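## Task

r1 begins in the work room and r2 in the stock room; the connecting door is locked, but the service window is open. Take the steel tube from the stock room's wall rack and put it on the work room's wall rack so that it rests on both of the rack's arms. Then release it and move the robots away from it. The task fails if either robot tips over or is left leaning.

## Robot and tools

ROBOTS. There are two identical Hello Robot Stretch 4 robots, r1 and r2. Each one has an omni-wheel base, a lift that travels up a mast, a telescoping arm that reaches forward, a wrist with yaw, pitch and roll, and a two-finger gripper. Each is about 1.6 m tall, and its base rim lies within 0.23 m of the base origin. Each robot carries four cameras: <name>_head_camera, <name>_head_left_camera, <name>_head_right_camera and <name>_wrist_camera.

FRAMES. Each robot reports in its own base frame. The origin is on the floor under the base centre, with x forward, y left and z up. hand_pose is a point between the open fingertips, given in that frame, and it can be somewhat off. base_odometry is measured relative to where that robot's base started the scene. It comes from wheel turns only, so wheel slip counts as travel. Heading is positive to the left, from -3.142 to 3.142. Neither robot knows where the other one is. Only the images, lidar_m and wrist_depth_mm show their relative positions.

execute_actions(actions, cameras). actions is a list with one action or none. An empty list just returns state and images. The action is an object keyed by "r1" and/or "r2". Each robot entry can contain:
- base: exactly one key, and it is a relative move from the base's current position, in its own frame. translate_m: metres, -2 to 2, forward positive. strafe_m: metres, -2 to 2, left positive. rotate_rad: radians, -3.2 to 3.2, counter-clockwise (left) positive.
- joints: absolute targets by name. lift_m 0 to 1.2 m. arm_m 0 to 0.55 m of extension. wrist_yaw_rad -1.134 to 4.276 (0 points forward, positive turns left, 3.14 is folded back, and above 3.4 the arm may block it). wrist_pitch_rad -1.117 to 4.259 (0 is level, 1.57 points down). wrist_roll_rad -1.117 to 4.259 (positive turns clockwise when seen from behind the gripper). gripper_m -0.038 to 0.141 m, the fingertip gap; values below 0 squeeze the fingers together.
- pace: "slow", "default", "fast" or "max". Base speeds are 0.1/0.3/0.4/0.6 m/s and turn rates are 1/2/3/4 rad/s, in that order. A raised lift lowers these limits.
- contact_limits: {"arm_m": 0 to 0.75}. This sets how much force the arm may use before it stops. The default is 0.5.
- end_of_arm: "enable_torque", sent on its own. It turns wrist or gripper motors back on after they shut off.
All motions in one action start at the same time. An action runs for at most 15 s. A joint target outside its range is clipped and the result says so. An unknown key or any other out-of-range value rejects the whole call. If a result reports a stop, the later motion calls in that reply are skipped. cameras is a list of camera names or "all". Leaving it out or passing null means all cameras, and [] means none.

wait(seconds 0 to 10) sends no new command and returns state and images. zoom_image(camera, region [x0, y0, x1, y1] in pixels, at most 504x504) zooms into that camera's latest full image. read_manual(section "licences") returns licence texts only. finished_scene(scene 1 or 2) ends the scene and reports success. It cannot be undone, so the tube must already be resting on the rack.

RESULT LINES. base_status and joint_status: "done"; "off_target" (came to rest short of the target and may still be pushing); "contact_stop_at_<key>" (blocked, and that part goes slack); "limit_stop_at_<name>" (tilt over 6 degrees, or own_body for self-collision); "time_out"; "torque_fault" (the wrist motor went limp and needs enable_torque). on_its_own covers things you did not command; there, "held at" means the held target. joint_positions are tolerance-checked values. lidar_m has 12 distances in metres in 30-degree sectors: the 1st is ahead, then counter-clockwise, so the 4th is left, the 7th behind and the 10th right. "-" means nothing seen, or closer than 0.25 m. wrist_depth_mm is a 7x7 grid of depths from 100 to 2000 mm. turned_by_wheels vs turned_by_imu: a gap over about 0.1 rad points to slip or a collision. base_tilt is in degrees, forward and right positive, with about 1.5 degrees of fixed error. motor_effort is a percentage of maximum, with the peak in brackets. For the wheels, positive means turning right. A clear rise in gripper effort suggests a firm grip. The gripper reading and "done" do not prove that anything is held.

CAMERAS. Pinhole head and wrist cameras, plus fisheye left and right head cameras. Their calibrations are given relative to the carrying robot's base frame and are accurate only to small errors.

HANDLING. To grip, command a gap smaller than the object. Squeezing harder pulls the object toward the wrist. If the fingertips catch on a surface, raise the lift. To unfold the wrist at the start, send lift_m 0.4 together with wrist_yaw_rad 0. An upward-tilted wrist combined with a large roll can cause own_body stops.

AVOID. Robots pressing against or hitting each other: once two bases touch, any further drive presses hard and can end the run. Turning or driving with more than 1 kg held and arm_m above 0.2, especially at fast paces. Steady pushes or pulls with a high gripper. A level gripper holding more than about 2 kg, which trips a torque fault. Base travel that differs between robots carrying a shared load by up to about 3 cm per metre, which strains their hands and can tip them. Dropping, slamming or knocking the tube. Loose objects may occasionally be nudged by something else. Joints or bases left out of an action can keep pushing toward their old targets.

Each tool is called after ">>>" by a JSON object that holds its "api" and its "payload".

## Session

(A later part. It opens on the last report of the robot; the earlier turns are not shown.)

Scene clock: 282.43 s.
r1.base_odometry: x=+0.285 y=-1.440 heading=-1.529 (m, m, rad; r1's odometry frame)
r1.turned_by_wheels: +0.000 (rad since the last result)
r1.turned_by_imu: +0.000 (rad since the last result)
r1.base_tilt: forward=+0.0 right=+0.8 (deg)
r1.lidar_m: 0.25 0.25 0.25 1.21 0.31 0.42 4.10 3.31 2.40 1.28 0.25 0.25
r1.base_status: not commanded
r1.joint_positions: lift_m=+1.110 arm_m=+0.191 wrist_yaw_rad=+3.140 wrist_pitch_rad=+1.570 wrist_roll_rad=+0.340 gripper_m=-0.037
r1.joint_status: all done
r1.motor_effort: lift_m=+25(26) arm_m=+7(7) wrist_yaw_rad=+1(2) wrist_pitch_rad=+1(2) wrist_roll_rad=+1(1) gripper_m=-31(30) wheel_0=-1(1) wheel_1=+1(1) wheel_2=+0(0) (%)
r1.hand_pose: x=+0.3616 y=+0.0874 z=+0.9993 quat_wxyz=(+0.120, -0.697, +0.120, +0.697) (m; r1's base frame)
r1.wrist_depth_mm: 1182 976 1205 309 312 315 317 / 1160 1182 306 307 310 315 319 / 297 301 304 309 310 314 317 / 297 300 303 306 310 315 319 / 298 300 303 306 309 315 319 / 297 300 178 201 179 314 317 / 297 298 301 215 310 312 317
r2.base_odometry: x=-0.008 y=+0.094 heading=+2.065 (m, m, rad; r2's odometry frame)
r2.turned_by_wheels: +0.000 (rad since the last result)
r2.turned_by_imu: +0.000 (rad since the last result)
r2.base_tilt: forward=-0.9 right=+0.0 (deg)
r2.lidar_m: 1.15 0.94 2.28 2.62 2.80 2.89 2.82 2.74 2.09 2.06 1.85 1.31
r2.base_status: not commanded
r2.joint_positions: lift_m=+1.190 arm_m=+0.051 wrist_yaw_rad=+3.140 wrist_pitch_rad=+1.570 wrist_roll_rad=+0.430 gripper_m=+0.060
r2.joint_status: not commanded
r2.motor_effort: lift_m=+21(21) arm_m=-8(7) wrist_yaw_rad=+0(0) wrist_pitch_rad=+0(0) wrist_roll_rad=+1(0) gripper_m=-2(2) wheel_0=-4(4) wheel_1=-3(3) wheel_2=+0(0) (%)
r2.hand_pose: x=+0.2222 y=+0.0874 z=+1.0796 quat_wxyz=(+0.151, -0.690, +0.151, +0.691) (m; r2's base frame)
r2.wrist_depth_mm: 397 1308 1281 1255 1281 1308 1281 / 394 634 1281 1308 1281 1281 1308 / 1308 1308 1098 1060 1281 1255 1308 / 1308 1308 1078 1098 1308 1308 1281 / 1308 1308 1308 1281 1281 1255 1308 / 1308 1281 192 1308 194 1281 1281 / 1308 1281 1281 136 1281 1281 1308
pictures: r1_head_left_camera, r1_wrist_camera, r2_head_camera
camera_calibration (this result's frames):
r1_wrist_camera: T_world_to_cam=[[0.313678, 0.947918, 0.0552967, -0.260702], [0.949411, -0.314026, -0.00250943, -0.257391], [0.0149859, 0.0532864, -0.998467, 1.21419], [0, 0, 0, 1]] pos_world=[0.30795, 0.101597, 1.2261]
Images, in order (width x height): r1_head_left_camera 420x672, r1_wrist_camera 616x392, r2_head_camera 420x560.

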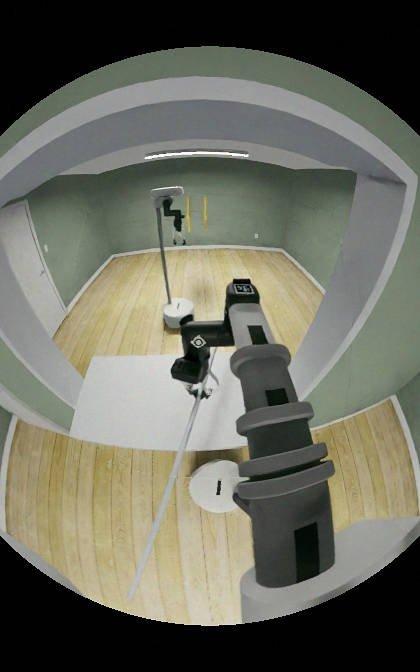

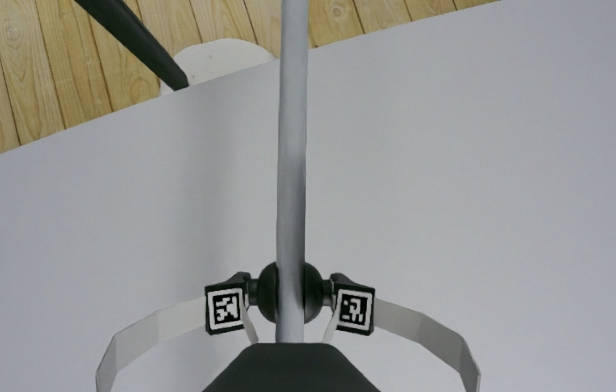

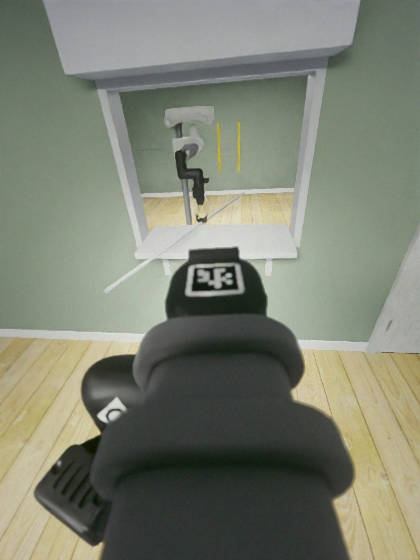

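>>> {"api": "execute_actions", "payload": {"actions": [{"r1":{"base":{"translate_m":-2.0},"joints":{"lift_m":1.15}}}], "cameras": ["r1_head_left_camera"]}}

>>> {"api": "execute_actions", "payload": {"actions": [{"r1":{"base":{"translate_m":-0.7}}}], "cameras": ["r2_head_camera","r1_head_camera"]}}

Scene clock: 299.50 s.
r1.base_odometry: x=+0.202 y=+0.559 heading=-1.529 (m, m, rad; r1's odometry frame)
r1.turned_by_wheels: +0.000 (rad since the last result)
r1.turned_by_imu: +0.005 (rad since the last result)
r1.base_tilt: forward=+0.1 right=+0.9 (deg)
r1.lidar_m: 0.41 0.25 2.49 2.38 0.30 0.40 1.94 2.05 2.41 2.28 2.37 2.41
r1.base_status: done
r1.joint_positions: lift_m=+1.150 arm_m=+0.191 wrist_yaw_rad=+3.140 wrist_pitch_rad=+1.570 wrist_roll_rad=+0.340 gripper_m=-0.037
r1.joint_status: all done
r1.motor_effort: lift_m=+23(25) arm_m=+7(7) wrist_yaw_rad=+1(1) wrist_pitch_rad=+0(2) wrist_roll_rad=+1(1) gripper_m=-31(28) wheel_0=+1(3) wheel_1=+1(8) wheel_2=-2(9) (%)
r1.hand_pose: x=+0.3617 y=+0.0874 z=+1.0394 quat_wxyz=(+0.120, -0.697, +0.120, +0.697) (m; r1's base frame)
r1.wrist_depth_mm: 1205 976 1229 1229 1255 1281 1281 / 1205 1229 1025 1255 1255 1255 1308 / 1205 1205 1025 1229 1255 1281 1281 / 1205 1229 1229 1255 1255 1281 1281 / 1205 1205 1229 1255 1255 1281 1308 / 1205 1205 177 200 179 1281 1281 / 1205 1205 1229 216 1255 1255 1281
r2.base_odometry: x=-0.008 y=+0.094 heading=+2.065 (m, m, rad; r2's odometry frame)
r2.turned_by_wheels: +0.000 (rad since the last result)
r2.turned_by_imu: +0.005 (rad since the last result)
r2.base_tilt: forward=-0.9 right=+0.0 (deg)
r2.lidar_m: 1.27 1.40 2.27 2.62 2.80 2.86 2.83 2.70 2.07 2.06 1.85 1.31
r2.base_status: not commanded
r2.joint_positions: lift_m=+1.190 arm_m=+0.051 wrist_yaw_rad=+3.140 wrist_pitch_rad=+1.570 wrist_roll_rad=+0.430 gripper_m=+0.060
r2.joint_status: not commanded
r2.motor_effort: lift_m=+21(21) arm_m=-8(8) wrist_yaw_rad=+0(0) wrist_pitch_rad=+1(1) wrist_roll_rad=+1(0) gripper_m=-2(3) wheel_0=-4(4) wheel_1=-3(3) wheel_2=+0(0) (%)
r2.hand_pose: x=+0.2222 y=+0.0874 z=+1.0796 quat_wxyz=(+0.151, -0.690, +0.151, +0.691) (m; r2's base frame)
r2.wrist_depth_mm: 399 1308 1281 1308 1281 1308 1281 / 394 627 1308 1308 1281 1308 1308 / 1336 1281 1118 1098 1281 1281 1281 / 1336 1281 1078 1098 1281 1281 1308 / 1281 1281 1308 1281 1308 1308 1281 / 1308 1308 193 1281 193 1281 1255 / 1336 1308 1308 136 1255 1281 1281
pictures: r1_head_left_camera
Images, in order (width x height): r1_head_left_camera 420x672.

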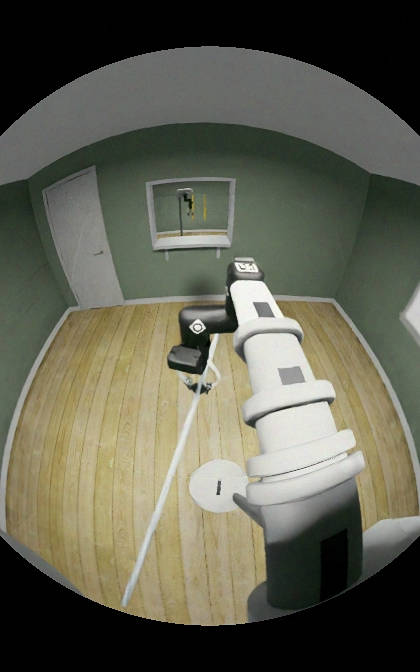

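Scene clock: 303.33 s.
r1.base_odometry: x=+0.173 y=+1.258 heading=-1.529 (m, m, rad; r1's odometry frame)
r1.turned_by_wheels: +0.000 (rad since the last result)
r1.turned_by_imu: +0.002 (rad since the last result)
r1.base_tilt: forward=+0.1 right=+0.7 (deg)
r1.lidar_m: 0.43 0.25 2.49 2.42 0.31 0.43 0.94 1.33 1.81 2.30 2.41 3.11
r1.base_status: done
r1.joint_positions: lift_m=+1.150 arm_m=+0.191 wrist_yaw_rad=+3.140 wrist_pitch_rad=+1.570 wrist_roll_rad=+0.340 gripper_m=-0.037
r1.joint_status: not commanded
r1.motor_effort: lift_m=+23(24) arm_m=+7(7) wrist_yaw_rad=+1(1) wrist_pitch_rad=-1(1) wrist_roll_rad=+1(1) gripper_m=-28(30) wheel_0=+0(2) wheel_1=+1(2) wheel_2=+0(9) (%)
r1.hand_pose: x=+0.3617 y=+0.0874 z=+1.0394 quat_wxyz=(+0.120, -0.697, +0.120, +0.697) (m; r1's base frame)
r1.wrist_depth_mm: 1205 976 1229 1229 1281 1281 1308 / 1229 1205 1042 1255 1281 1281 1281 / 1182 1229 1025 1255 1281 1281 1281 / 1205 1205 1255 1229 1255 1281 1281 / 1205 1205 1229 1229 1281 1281 1281 / 1205 1229 177 200 179 1281 1281 / 1205 1229 1229 215 1255 1281 1281
r2.base_odometry: x=-0.008 y=+0.094 heading=+2.065 (m, m, rad; r2's odometry frame)
r2.turned_by_wheels: +0.000 (rad since the last result)
r2.turned_by_imu: +0.001 (rad since the last result)
r2.base_tilt: forward=-0.8 right=-0.3 (deg)
r2.lidar_m: 1.29 1.38 2.31 2.62 2.84 2.84 2.84 2.71 2.10 2.03 1.85 1.33
r2.base_status: not commanded
r2.joint_positions: lift_m=+1.190 arm_m=+0.051 wrist_yaw_rad=+3.140 wrist_pitch_rad=+1.570 wrist_roll_rad=+0.430 gripper_m=+0.060
r2.joint_status: not commanded
r2.motor_effort: lift_m=+21(21) arm_m=-8(8) wrist_yaw_rad=+0(0) wrist_pitch_rad=+1(0) wrist_roll_rad=+1(1) gripper_m=-2(2) wheel_0=-4(4) wheel_1=-3(3) wheel_2=+0(0) (%)
r2.hand_pose: x=+0.2222 y=+0.0874 z=+1.0796 quat_wxyz=(+0.151, -0.690, +0.151, +0.691) (m; r2's base frame)
r2.wrist_depth_mm: 399 1308 1336 1281 1308 1281 1281 / 394 627 1281 1281 1308 1281 1281 / 1336 1281 1098 1098 1281 1281 1308 / 1281 1308 1098 1078 1281 1281 1281 / 1336 1308 1308 1308 1255 1281 1281 / 1281 1308 193 1308 193 1255 1281 / 1308 1281 1281 136 1308 1308 1281
pictures: r1_head_camera, r2_head_camera
Images, in order (width x height): r1_head_camera 420x560, r2_head_camera 420x560.

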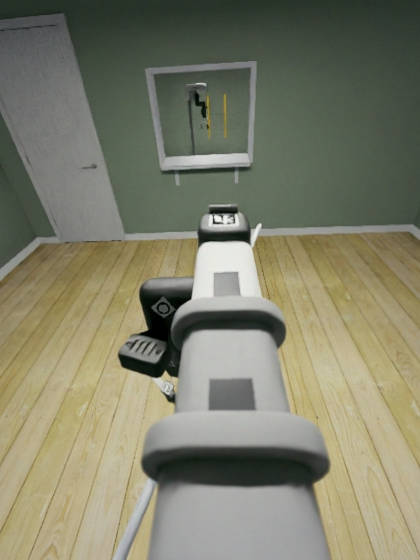

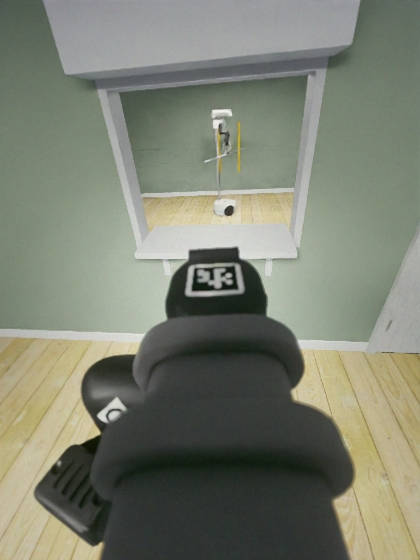

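>>> {"api": "execute_actions", "payload": {"actions": [{"r1":{"base":{"rotate_rad":1.89},"pace":"slow"}}], "cameras": ["r2_head_camera","r1_head_left_camera","r1_wrist_camera"]}}

>>> {"api": "zoom_image", "payload": {"camera": "r2_head_camera", "region": [150,100,300,225]}}

Scene clock: 310.53 s.
r1.base_odometry: x=+0.173 y=+1.258 heading=+0.360 (m, m, rad; r1's odometry frame)
r1.turned_by_wheels: +1.890 (rad since the last result)
r1.turned_by_imu: +1.882 (rad since the last result)
r1.base_tilt: forward=+0.1 right=+0.8 (deg)
r1.lidar_m: 0.43 0.25 0.95 0.95 0.25 0.46 2.35 2.83 2.86 2.89 2.69 2.39
r1.base_status: done
r1.joint_positions: lift_m=+1.150 arm_m=+0.191 wrist_yaw_rad=+3.140 wrist_pitch_rad=+1.570 wrist_roll_rad=+0.340 gripper_m=-0.037
r1.joint_status: not commanded
r1.motor_effort: lift_m=+23(24) arm_m=+6(7) wrist_yaw_rad=-1(2) wrist_pitch_rad=+0(2) wrist_roll_rad=+0(3) gripper_m=-30(31) wheel_0=+0(6) wheel_1=-1(6) wheel_2=-1(7) (%)
r1.hand_pose: x=+0.3617 y=+0.0874 z=+1.0394 quat_wxyz=(+0.120, -0.697, +0.120, +0.697) (m; r1's base frame)
r1.wrist_depth_mm: 1205 991 1229 1255 1255 1255 1281 / 1205 1205 1025 1025 1255 1281 1281 / 1205 1229 1025 1042 1255 1281 1308 / 1229 1205 1229 1229 1255 1255 1281 / 1205 1205 1255 1255 1255 1281 1308 / 1205 1229 177 202 180 1281 1308 / 1182 1205 1229 211 1255 1281 1281
r2.base_odometry: x=-0.008 y=+0.094 heading=+2.065 (m, m, rad; r2's odometry frame)
r2.turned_by_wheels: +0.000 (rad since the last result)
r2.turned_by_imu: +0.002 (rad since the last result)
r2.base_tilt: forward=-0.7 right=-0.2 (deg)
r2.lidar_m: 1.27 1.38 2.31 2.62 2.82 2.86 2.84 2.70 2.08 2.06 1.86 1.32
r2.base_status: not commanded
r2.joint_positions: lift_m=+1.190 arm_m=+0.051 wrist_yaw_rad=+3.140 wrist_pitch_rad=+1.570 wrist_roll_rad=+0.430 gripper_m=+0.060
r2.joint_status: not commanded
r2.motor_effort: lift_m=+21(21) arm_m=-8(8) wrist_yaw_rad=+0(0) wrist_pitch_rad=+1(1) wrist_roll_rad=+0(0) gripper_m=-2(2) wheel_0=-4(4) wheel_1=-3(3) wheel_2=+0(0) (%)
r2.hand_pose: x=+0.2222 y=+0.0874 z=+1.0796 quat_wxyz=(+0.151, -0.690, +0.151, +0.691) (m; r2's base frame)
r2.wrist_depth_mm: 399 1308 1336 1308 1308 1281 1281 / 394 627 1281 1308 1308 1281 1308 / 1336 1281 1098 1078 1281 1308 1281 / 1308 1308 1078 1098 1308 1255 1281 / 1308 1308 1308 1281 1308 1308 1255 / 1336 1308 193 1308 194 1308 1281 / 1308 1308 1281 136 1255 1255 1281
pictures: r1_head_left_camera, r1_wrist_camera, r2_head_camera
camera_calibration (this result's frames):
r1_wrist_camera: T_world_to_cam=[[0.313894, 0.947848, 0.0552708, -0.262989], [0.949341, -0.314237, -0.00258763, -0.25724], [0.0149155, 0.0532831, -0.998468, 1.25424], [0, 0, 0, 1]] pos_world=[0.308052, 0.101609, 1.26619]
Images, in order (width x height): r1_head_left_camera 420x672, r1_wrist_camera 616x392, r2_head_camera 420x560.

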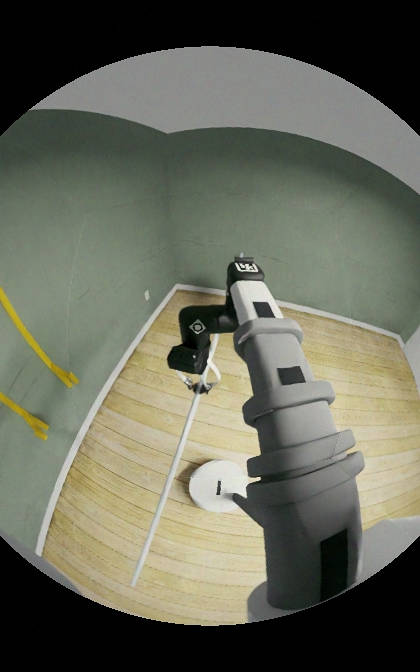

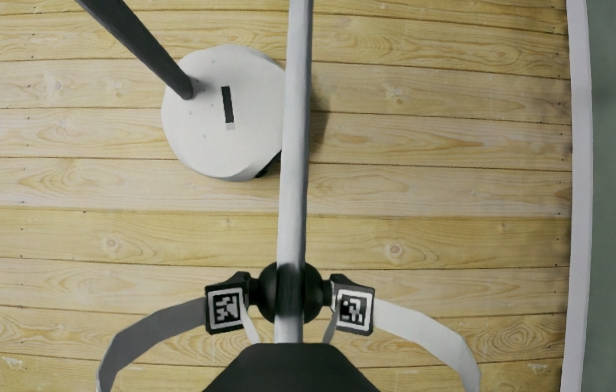

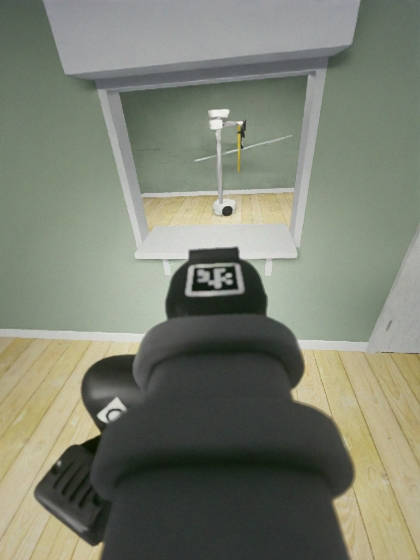

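Region (150, 100, 300, 225) of r2_head_camera's 420x560 image, scaled by 3.360, with more detail than that image has.

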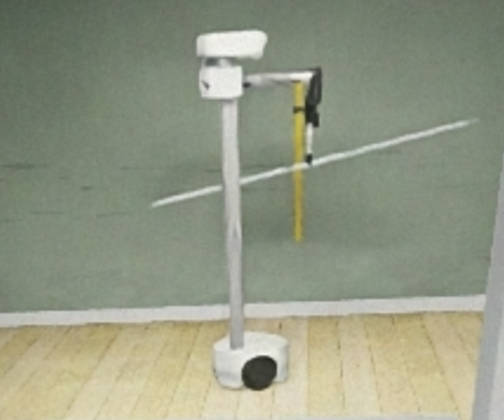

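>>> {"api": "execute_actions", "payload": {"actions": [{"r1":{"base":{"strafe_m":0.94},"joints":{"arm_m":0.22,"lift_m":1.0},"pace":"slow"}}], "cameras": ["r2_head_camera","r1_head_left_camera","r1_wrist_camera"]}}

>>> {"api": "zoom_image", "payload": {"camera": "r2_head_camera", "region": [150,100,300,225]}}

action 0: r1: "base": strafe_m = 0.94 would last too long for one action: at the pace "slow" strafe_m can be at most 0.78 in either direction: name a faster pace, or command the rest in another action

Region (150, 100, 300, 225) of r2_head_camera's 420x560 image, scaled by 3.360, with more detail than that image has.

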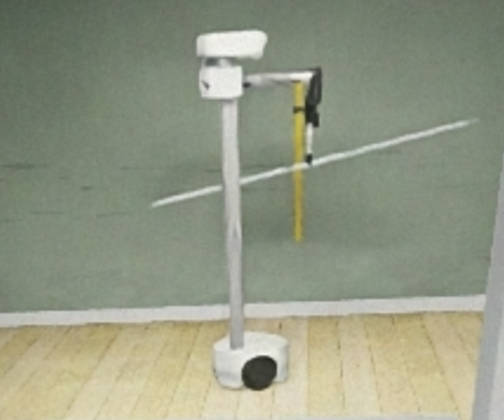

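>>> {"api": "execute_actions", "payload": {"actions": [{"r1":{"base":{"strafe_m":0.92},"joints":{"arm_m":0.2,"lift_m":1.02}}}], "cameras": ["r2_head_camera","r1_head_left_camera","r1_wrist_camera"]}}

>>> {"api": "zoom_image", "payload": {"camera": "r2_head_camera", "region": [150,100,300,225]}}

Scene clock: 329.00 s.
r1.base_odometry: x=-0.151 y=+2.119 heading=+0.361 (m, m, rad; r1's odometry frame)
r1.turned_by_wheels: +0.000 (rad since the last result)
r1.turned_by_imu: +0.000 (rad since the last result)
r1.base_tilt: forward=+0.2 right=+0.7 (deg)
r1.lidar_m: 0.45 0.25 0.28 0.36 0.26 0.50 2.02 2.48 3.74 3.75 3.04 2.68
r1.base_status: done
r1.joint_positions: lift_m=+1.020 arm_m=+0.199 wrist_yaw_rad=+3.140 wrist_pitch_rad=+1.570 wrist_roll_rad=+0.340 gripper_m=-0.037
r1.joint_status: all done
r1.motor_effort: lift_m=+20(21) arm_m=+7(8) wrist_yaw_rad=+1(1) wrist_pitch_rad=-1(2) wrist_roll_rad=+0(0) gripper_m=-30(29) wheel_0=+1(11) wheel_1=+0(5) wheel_2=+0(1) (%)
r1.hand_pose: x=+0.3697 y=+0.0874 z=+0.9096 quat_wxyz=(+0.120, -0.697, +0.120, +0.697) (m; r1's base frame)
r1.wrist_depth_mm: 1078 917 904 1118 759 394 - / 1098 1098 370 366 370 359 285 / 1078 1098 904 1138 750 399 290 / 1078 1118 1118 1118 741 394 290 / 1078 1098 1098 1118 732 392 287 / 1078 1098 177 202 180 384 283 / 1098 1098 1098 211 634 332 278
r2.base_odometry: x=-0.008 y=+0.094 heading=+2.065 (m, m, rad; r2's odometry frame)
r2.turned_by_wheels: +0.000 (rad since the last result)
r2.turned_by_imu: +0.005 (rad since the last result)
r2.base_tilt: forward=-1.0 right=-0.1 (deg)
r2.lidar_m: 1.28 1.38 2.28 2.61 2.84 2.87 2.83 2.72 2.10 2.03 1.82 1.31
r2.base_status: not commanded
r2.joint_positions: lift_m=+1.190 arm_m=+0.051 wrist_yaw_rad=+3.140 wrist_pitch_rad=+1.570 wrist_roll_rad=+0.430 gripper_m=+0.060
r2.joint_status: not commanded
r2.motor_effort: lift_m=+21(21) arm_m=-8(8) wrist_yaw_rad=+0(0) wrist_pitch_rad=+0(1) wrist_roll_rad=+0(0) gripper_m=-3(4) wheel_0=-4(4) wheel_1=-3(3) wheel_2=+0(0) (%)
r2.hand_pose: x=+0.2222 y=+0.0874 z=+1.0796 quat_wxyz=(+0.151, -0.690, +0.151, +0.691) (m; r2's base frame)
r2.wrist_depth_mm: 397 1336 1308 1281 1281 1308 1336 / 394 627 1281 1281 1308 1281 1281 / 1336 1336 1078 1098 1255 1255 1255 / 1281 1308 1078 1078 1281 1255 1336 / 1336 1308 1281 1308 1308 1281 1255 / 1308 1281 193 1281 193 1281 1255 / 1336 1308 1281 136 1308 1308 1255
pictures: r1_head_left_camera, r1_wrist_camera, r2_head_camera
camera_calibration (this result's frames):
r1_wrist_camera: T_world_to_cam=[[0.313885, 0.947849, 0.0553009, -0.258336], [0.949342, -0.314234, -0.00249638, -0.265198], [0.0150112, 0.0532831, -0.998467, 1.12457], [0, 0, 0, 1]] pos_world=[0.31597, 0.101609, 1.13647]
Images, in order (width x height): r1_head_left_camera 420x672, r1_wrist_camera 616x392, r2_head_camera 420x560.

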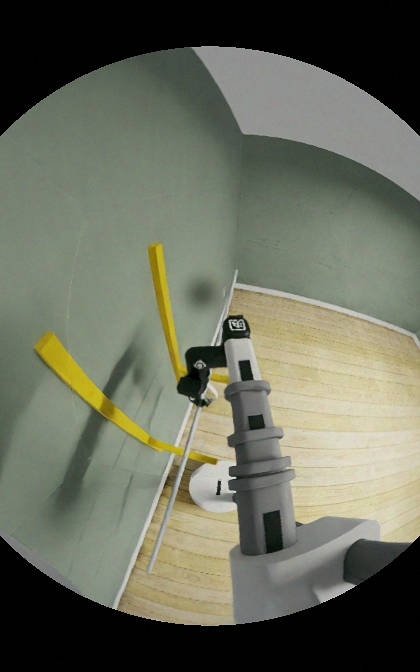

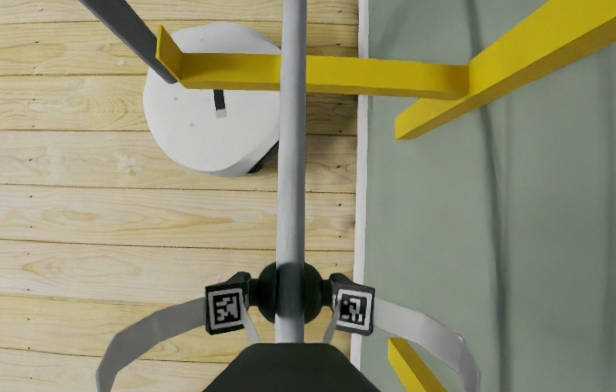

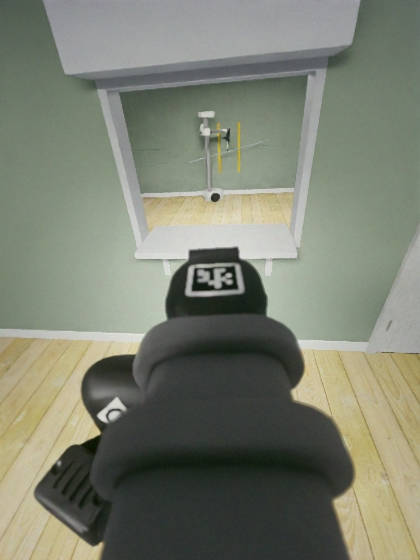

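Region (150, 100, 300, 225) of r2_head_camera's 420x560 image, scaled by 3.360, with more detail than that image has.

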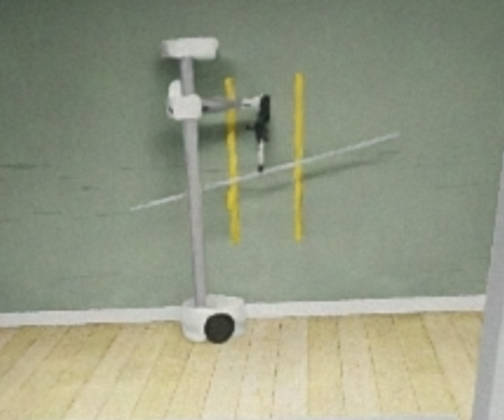

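>>> {"api": "execute_actions", "payload": {"actions": [{"r1":{"joints":{"lift_m":0.895},"pace":"slow"}}], "cameras": ["r2_head_camera","r1_wrist_camera"]}}

>>> {"api": "zoom_image", "payload": {"camera": "r2_head_camera", "region": [175,110,275,190]}}

Scene clock: 333.00 s.
r1.base_odometry: x=-0.151 y=+2.119 heading=+0.361 (m, m, rad; r1's odometry frame)
r1.turned_by_wheels: +0.000 (rad since the last result)
r1.turned_by_imu: -0.001 (rad since the last result)
r1.base_tilt: forward=+0.2 right=+0.8 (deg)
r1.lidar_m: 0.48 0.25 0.28 0.40 0.25 0.41 2.04 2.48 3.72 3.75 3.06 2.67
r1.base_status: not commanded
r1.joint_positions: lift_m=+0.895 arm_m=+0.199 wrist_yaw_rad=+3.140 wrist_pitch_rad=+1.570 wrist_roll_rad=+0.340 gripper_m=-0.037
r1.joint_status: all done
r1.motor_effort: lift_m=+20(19) arm_m=+7(7) wrist_yaw_rad=+1(1) wrist_pitch_rad=+0(6) wrist_roll_rad=+1(0) gripper_m=-32(31) wheel_0=+1(1) wheel_1=+0(0) wheel_2=+1(1) (%)
r1.hand_pose: x=+0.3696 y=+0.0874 z=+0.7847 quat_wxyz=(+0.120, -0.697, +0.120, +0.697) (m; r1's base frame)
r1.wrist_depth_mm: 976 609 252 241 248 248 - / 976 778 778 991 759 362 286 / 960 976 778 1008 759 397 290 / 976 976 991 991 750 394 290 / 960 976 976 976 732 392 286 / 976 976 177 202 180 382 282 / 960 960 991 216 691 332 278
r2.base_odometry: x=-0.008 y=+0.094 heading=+2.065 (m, m, rad; r2's odometry frame)
r2.turned_by_wheels: +0.000 (rad since the last result)
r2.turned_by_imu: +0.001 (rad since the last result)
r2.base_tilt: forward=-0.9 right=-0.1 (deg)
r2.lidar_m: 1.29 1.38 2.27 2.63 2.82 2.87 2.84 2.72 2.10 2.07 1.83 1.30
r2.base_status: not commanded
r2.joint_positions: lift_m=+1.190 arm_m=+0.051 wrist_yaw_rad=+3.140 wrist_pitch_rad=+1.570 wrist_roll_rad=+0.430 gripper_m=+0.060
r2.joint_status: not commanded
r2.motor_effort: lift_m=+21(21) arm_m=-8(8) wrist_yaw_rad=+0(0) wrist_pitch_rad=+0(1) wrist_roll_rad=+1(1) gripper_m=-2(2) wheel_0=-4(4) wheel_1=-3(3) wheel_2=+0(0) (%)
r2.hand_pose: x=+0.2222 y=+0.0874 z=+1.0796 quat_wxyz=(+0.151, -0.690, +0.151, +0.691) (m; r2's base frame)
r2.wrist_depth_mm: 399 1308 1308 1308 1308 1281 1281 / 392 634 1308 1281 1281 1281 1255 / 1308 1308 1098 1098 1281 1308 1308 / 1308 1336 1078 1098 1281 1308 1308 / 1336 1255 1281 1281 1281 1308 1255 / 1281 1336 192 1255 194 1255 1281 / 1336 1281 1308 136 1281 1255 1255
pictures: r1_wrist_camera, r2_head_camera
camera_calibration (this result's frames):
r1_wrist_camera: T_world_to_cam=[[0.313866, 0.947858, 0.0552636, -0.251385], [0.949351, -0.314208, -0.00260984, -0.265417], [0.0148905, 0.0532837, -0.998468, 0.99982], [0, 0, 0, 1]] pos_world=[0.315987, 0.101607, 1.01149]
Images, in order (width x height): r1_wrist_camera 616x392, r2_head_camera 420x560.

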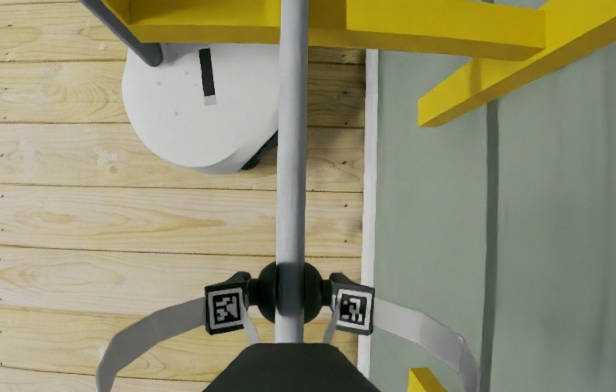

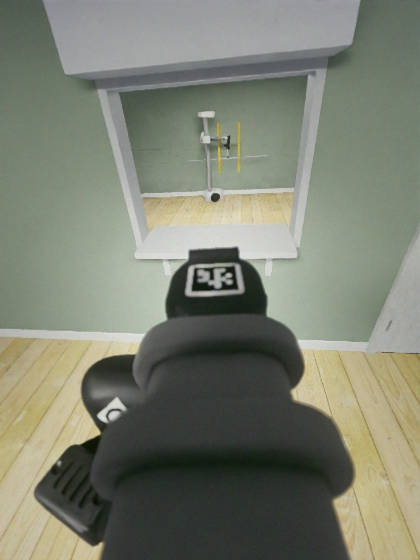

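Region (175, 110, 275, 190) of r2_head_camera's 420x560 image, scaled by 5.040, with more detail than that image has; it fills the top 403 rows of this view, and the rest is white.

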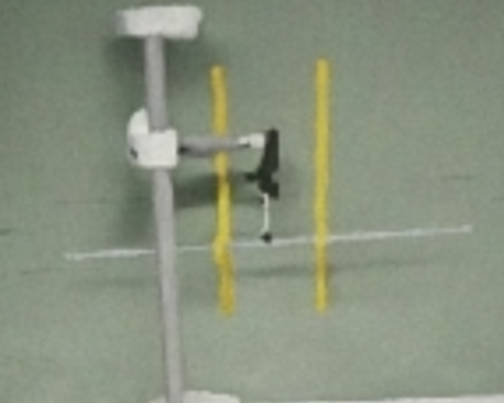

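>>> {"api": "execute_actions", "payload": {"actions": [{"r1":{"joints":{"lift_m":0.89,"gripper_m":0.06},"pace":"slow"}}], "cameras": []}}

>>> {"api": "execute_actions", "payload": {"actions": [{"r1":{"joints":{"lift_m":1.0}}}], "cameras": []}}

>>> {"api": "execute_actions", "payload": {"actions": [{"r1":{"base":{"strafe_m":-0.7}}}], "cameras": ["r2_head_camera","r1_head_left_camera","r1_wrist_camera"]}}

Scene clock: 339.23 s.
r1.base_odometry: x=-0.151 y=+2.119 heading=+0.361 (m, m, rad; r1's odometry frame)
r1.turned_by_wheels: +0.000 (rad since the last result)
r1.turned_by_imu: -0.001 (rad since the last result)
r1.base_tilt: forward=+0.0 right=+0.8 (deg)
r1.lidar_m: 0.53 0.25 0.27 0.38 0.25 0.39 2.01 2.49 3.77 3.77 3.03 2.65
r1.base_status: not commanded
r1.joint_positions: lift_m=+0.890 arm_m=+0.199 wrist_yaw_rad=+3.140 wrist_pitch_rad=+1.570 wrist_roll_rad=+0.340 gripper_m=+0.060
r1.joint_status: all done
r1.motor_effort: lift_m=+16(19) arm_m=+7(7) wrist_yaw_rad=+1(1) wrist_pitch_rad=+1(9) wrist_roll_rad=+1(0) gripper_m=-3(28) wheel_0=+1(1) wheel_1=+1(1) wheel_2=+1(1) (%)
r1.hand_pose: x=+0.3695 y=+0.0874 z=+0.7800 quat_wxyz=(+0.120, -0.697, +0.120, +0.697) (m; r1's base frame)
r1.wrist_depth_mm: 960 603 254 241 246 245 - / 960 768 778 991 750 362 286 / 960 976 778 991 741 394 290 / 976 976 976 1008 741 394 289 / 960 976 976 991 654 389 286 / 960 976 208 991 198 382 282 / 960 976 976 135 691 351 277
r2.base_odometry: x=-0.008 y=+0.094 heading=+2.065 (m, m, rad; r2's odometry frame)
r2.turned_by_wheels: +0.000 (rad since the last result)
r2.turned_by_imu: +0.002 (rad since the last result)
r2.base_tilt: forward=-0.9 right=-0.1 (deg)
r2.lidar_m: 1.27 1.38 2.28 2.62 2.80 2.86 2.83 2.73 2.10 2.05 1.86 1.32
r2.base_status: not commanded
r2.joint_positions: lift_m=+1.190 arm_m=+0.051 wrist_yaw_rad=+3.140 wrist_pitch_rad=+1.570 wrist_roll_rad=+0.430 gripper_m=+0.060
r2.joint_status: not commanded
r2.motor_effort: lift_m=+20(20) arm_m=-8(8) wrist_yaw_rad=+0(1) wrist_pitch_rad=+0(1) wrist_roll_rad=+0(0) gripper_m=-2(2) wheel_0=-4(4) wheel_1=-3(3) wheel_2=+0(0) (%)
r2.hand_pose: x=+0.2222 y=+0.0874 z=+1.0796 quat_wxyz=(+0.151, -0.690, +0.151, +0.691) (m; r2's base frame)
r2.wrist_depth_mm: 399 1336 1336 1308 1308 1308 1281 / 389 627 1336 1281 1336 1336 1255 / 1336 1281 1098 1078 1281 1308 1308 / 1308 1336 1078 1138 1281 1255 1308 / 1281 1308 1281 1308 1281 1281 1281 / 1308 1255 193 1308 193 1308 1281 / 1308 1255 1281 136 1281 1308 1281
pictures: none
No camera images: the call's "cameras" was empty. Leave "cameras" out to get every camera's image.

Scene clock: 340.73 s.
r1.base_odometry: x=-0.151 y=+2.119 heading=+0.361 (m, m, rad; r1's odometry frame)
r1.turned_by_wheels: +0.000 (rad since the last result)
r1.turned_by_imu: +0.000 (rad since the last result)
r1.base_tilt: forward=+0.1 right=+0.7 (deg)
r1.lidar_m: 0.34 0.25 0.27 0.35 0.28 0.40 2.05 2.46 3.73 3.76 3.04 2.70
r1.base_status: not commanded
r1.joint_positions: lift_m=+1.000 arm_m=+0.199 wrist_yaw_rad=+3.140 wrist_pitch_rad=+1.570 wrist_roll_rad=+0.340 gripper_m=+0.060
r1.joint_status: all done
r1.motor_effort: lift_m=+22(22) arm_m=+7(7) wrist_yaw_rad=+0(1) wrist_pitch_rad=+0(1) wrist_roll_rad=+1(0) gripper_m=-5(3) wheel_0=+1(1) wheel_1=+1(1) wheel_2=+1(1) (%)
r1.hand_pose: x=+0.3695 y=+0.0874 z=+0.8895 quat_wxyz=(+0.120, -0.697, +0.120, +0.697) (m; r1's base frame)
r1.wrist_depth_mm: 1060 691 891 1118 741 392 - / 1060 1060 878 347 359 353 286 / 1060 1078 878 1098 741 394 290 / 1060 1078 1098 1118 741 394 289 / 1060 1078 1078 1098 647 389 287 / 1060 1078 208 1098 198 382 281 / 1060 1078 1078 135 627 351 277
r2.base_odometry: x=-0.008 y=+0.094 heading=+2.065 (m, m, rad; r2's odometry frame)
r2.turned_by_wheels: +0.000 (rad since the last result)
r2.turned_by_imu: +0.000 (rad since the last result)
r2.base_tilt: forward=-0.9 right=+0.1 (deg)
r2.lidar_m: 1.29 1.37 2.28 2.62 2.85 2.86 2.84 2.74 2.09 2.04 1.80 1.33
r2.base_status: not commanded
r2.joint_positions: lift_m=+1.190 arm_m=+0.051 wrist_yaw_rad=+3.140 wrist_pitch_rad=+1.570 wrist_roll_rad=+0.430 gripper_m=+0.060
r2.joint_status: not commanded
r2.motor_effort: lift_m=+20(21) arm_m=-8(8) wrist_yaw_rad=+0(0) wrist_pitch_rad=+0(1) wrist_roll_rad=+0(1) gripper_m=-2(2) wheel_0=-4(4) wheel_1=-3(3) wheel_2=+0(0) (%)
r2.hand_pose: x=+0.2222 y=+0.0874 z=+1.0796 quat_wxyz=(+0.151, -0.690, +0.151, +0.691) (m; r2's base frame)
r2.wrist_depth_mm: 399 1308 1308 1308 1336 1281 1308 / 392 634 1281 1255 1308 1281 1308 / 1308 1336 1098 1098 1281 1281 1281 / 1336 1308 1098 1098 1281 1281 1255 / 1308 1255 1281 1281 1255 1281 1255 / 1308 1308 192 1281 193 1281 1281 / 1308 1255 1281 136 1281 1281 1281
pictures: none
No camera images: the call's "cameras" was empty. Leave "cameras" out to get every camera's image.

Scene clock: 344.40 s.
r1.base_odometry: x=+0.096 y=+1.464 heading=+0.361 (m, m, rad; r1's odometry frame)
r1.turned_by_wheels: +0.000 (rad since the last result)
r1.turned_by_imu: -0.003 (rad since the last result)
r1.base_tilt: forward=+0.1 right=+0.8 (deg)
r1.lidar_m: 1.91 0.94 0.77 0.72 1.01 2.24 2.25 2.71 3.07 3.08 2.77 2.46
r1.base_status: done
r1.joint_positions: lift_m=+1.000 arm_m=+0.199 wrist_yaw_rad=+3.140 wrist_pitch_rad=+1.570 wrist_roll_rad=+0.340 gripper_m=+0.060
r1.joint_status: not commanded
r1.motor_effort: lift_m=+21(21) arm_m=+7(7) wrist_yaw_rad=+1(0) wrist_pitch_rad=+0(2) wrist_roll_rad=+0(0) gripper_m=-2(2) wheel_0=-1(7) wheel_1=+0(8) wheel_2=+0(2) (%)
r1.hand_pose: x=+0.3695 y=+0.0874 z=+0.8896 quat_wxyz=(+0.120, -0.697, +0.120, +0.697) (m; r1's base frame)
r1.wrist_depth_mm: 1078 976 891 1098 1118 1138 1118 / 1060 1078 878 1118 1098 1118 1118 / 1078 1078 878 1098 1118 1138 1118 / 1078 1078 1098 1098 1118 1138 1118 / 1060 1098 1098 1118 1118 1138 1118 / 1060 1078 208 1098 198 1138 1098 / 1078 1078 1098 135 1098 1118 1098
r2.base_odometry: x=-0.008 y=+0.094 heading=+2.065 (m, m, rad; r2's odometry frame)
r2.turned_by_wheels: +0.000 (rad since the last result)
r2.turned_by_imu: +0.001 (rad since the last result)
r2.base_tilt: forward=-0.8 right=+0.0 (deg)
r2.lidar_m: 1.28 1.38 2.28 2.61 2.84 2.87 2.83 2.72 2.10 2.05 1.84 1.32
r2.base_status: not commanded
r2.joint_positions: lift_m=+1.190 arm_m=+0.051 wrist_yaw_rad=+3.140 wrist_pitch_rad=+1.570 wrist_roll_rad=+0.430 gripper_m=+0.060
r2.joint_status: not commanded
r2.motor_effort: lift_m=+20(21) arm_m=-8(8) wrist_yaw_rad=+0(0) wrist_pitch_rad=+1(1) wrist_roll_rad=+1(1) gripper_m=-2(3) wheel_0=-4(4) wheel_1=-3(3) wheel_2=+0(0) (%)
r2.hand_pose: x=+0.2222 y=+0.0874 z=+1.0796 quat_wxyz=(+0.151, -0.690, +0.151, +0.691) (m; r2's base frame)
r2.wrist_depth_mm: 399 1336 1308 1336 1281 1308 1281 / 394 634 1336 1281 1281 1281 1281 / 1336 1281 1078 1098 1281 1308 1308 / 1281 1281 1098 1098 1281 1281 1308 / 1281 1281 1281 1281 1281 1308 1308 / 1308 1281 193 1281 194 1281 1281 / 1308 1308 1281 136 1308 1255 1281
pictures: r1_head_left_camera, r1_wrist_camera, r2_head_camera
camera_calibration (this result's frames):
r1_wrist_camera: T_world_to_cam=[[0.313535, 0.947973, 0.0551659, -0.256952], [0.949465, -0.313859, -0.00290685, -0.264852], [0.0145587, 0.0532895, -0.998473, 1.10472], [0, 0, 0, 1]] pos_world=[0.315948, 0.101587, 1.11644]
Images, in order (width x height): r1_head_left_camera 420x672, r1_wrist_camera 616x392, r2_head_camera 420x560.

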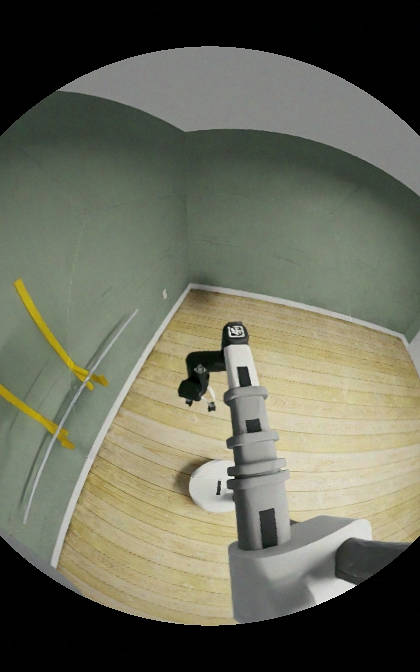

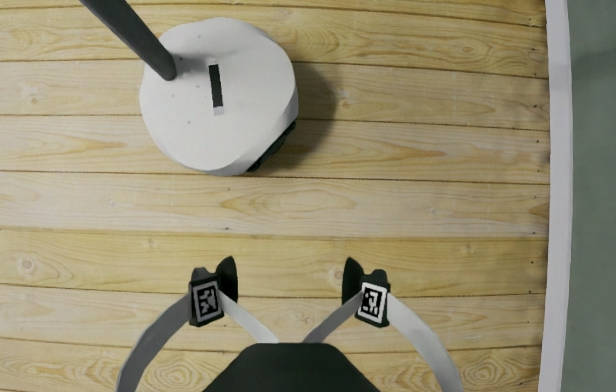

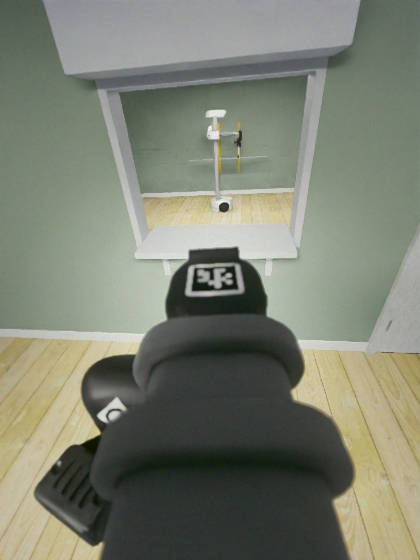

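>>> {"api": "finished_scene", "payload": {"scene": 2}}

The scene is finished: the task was done.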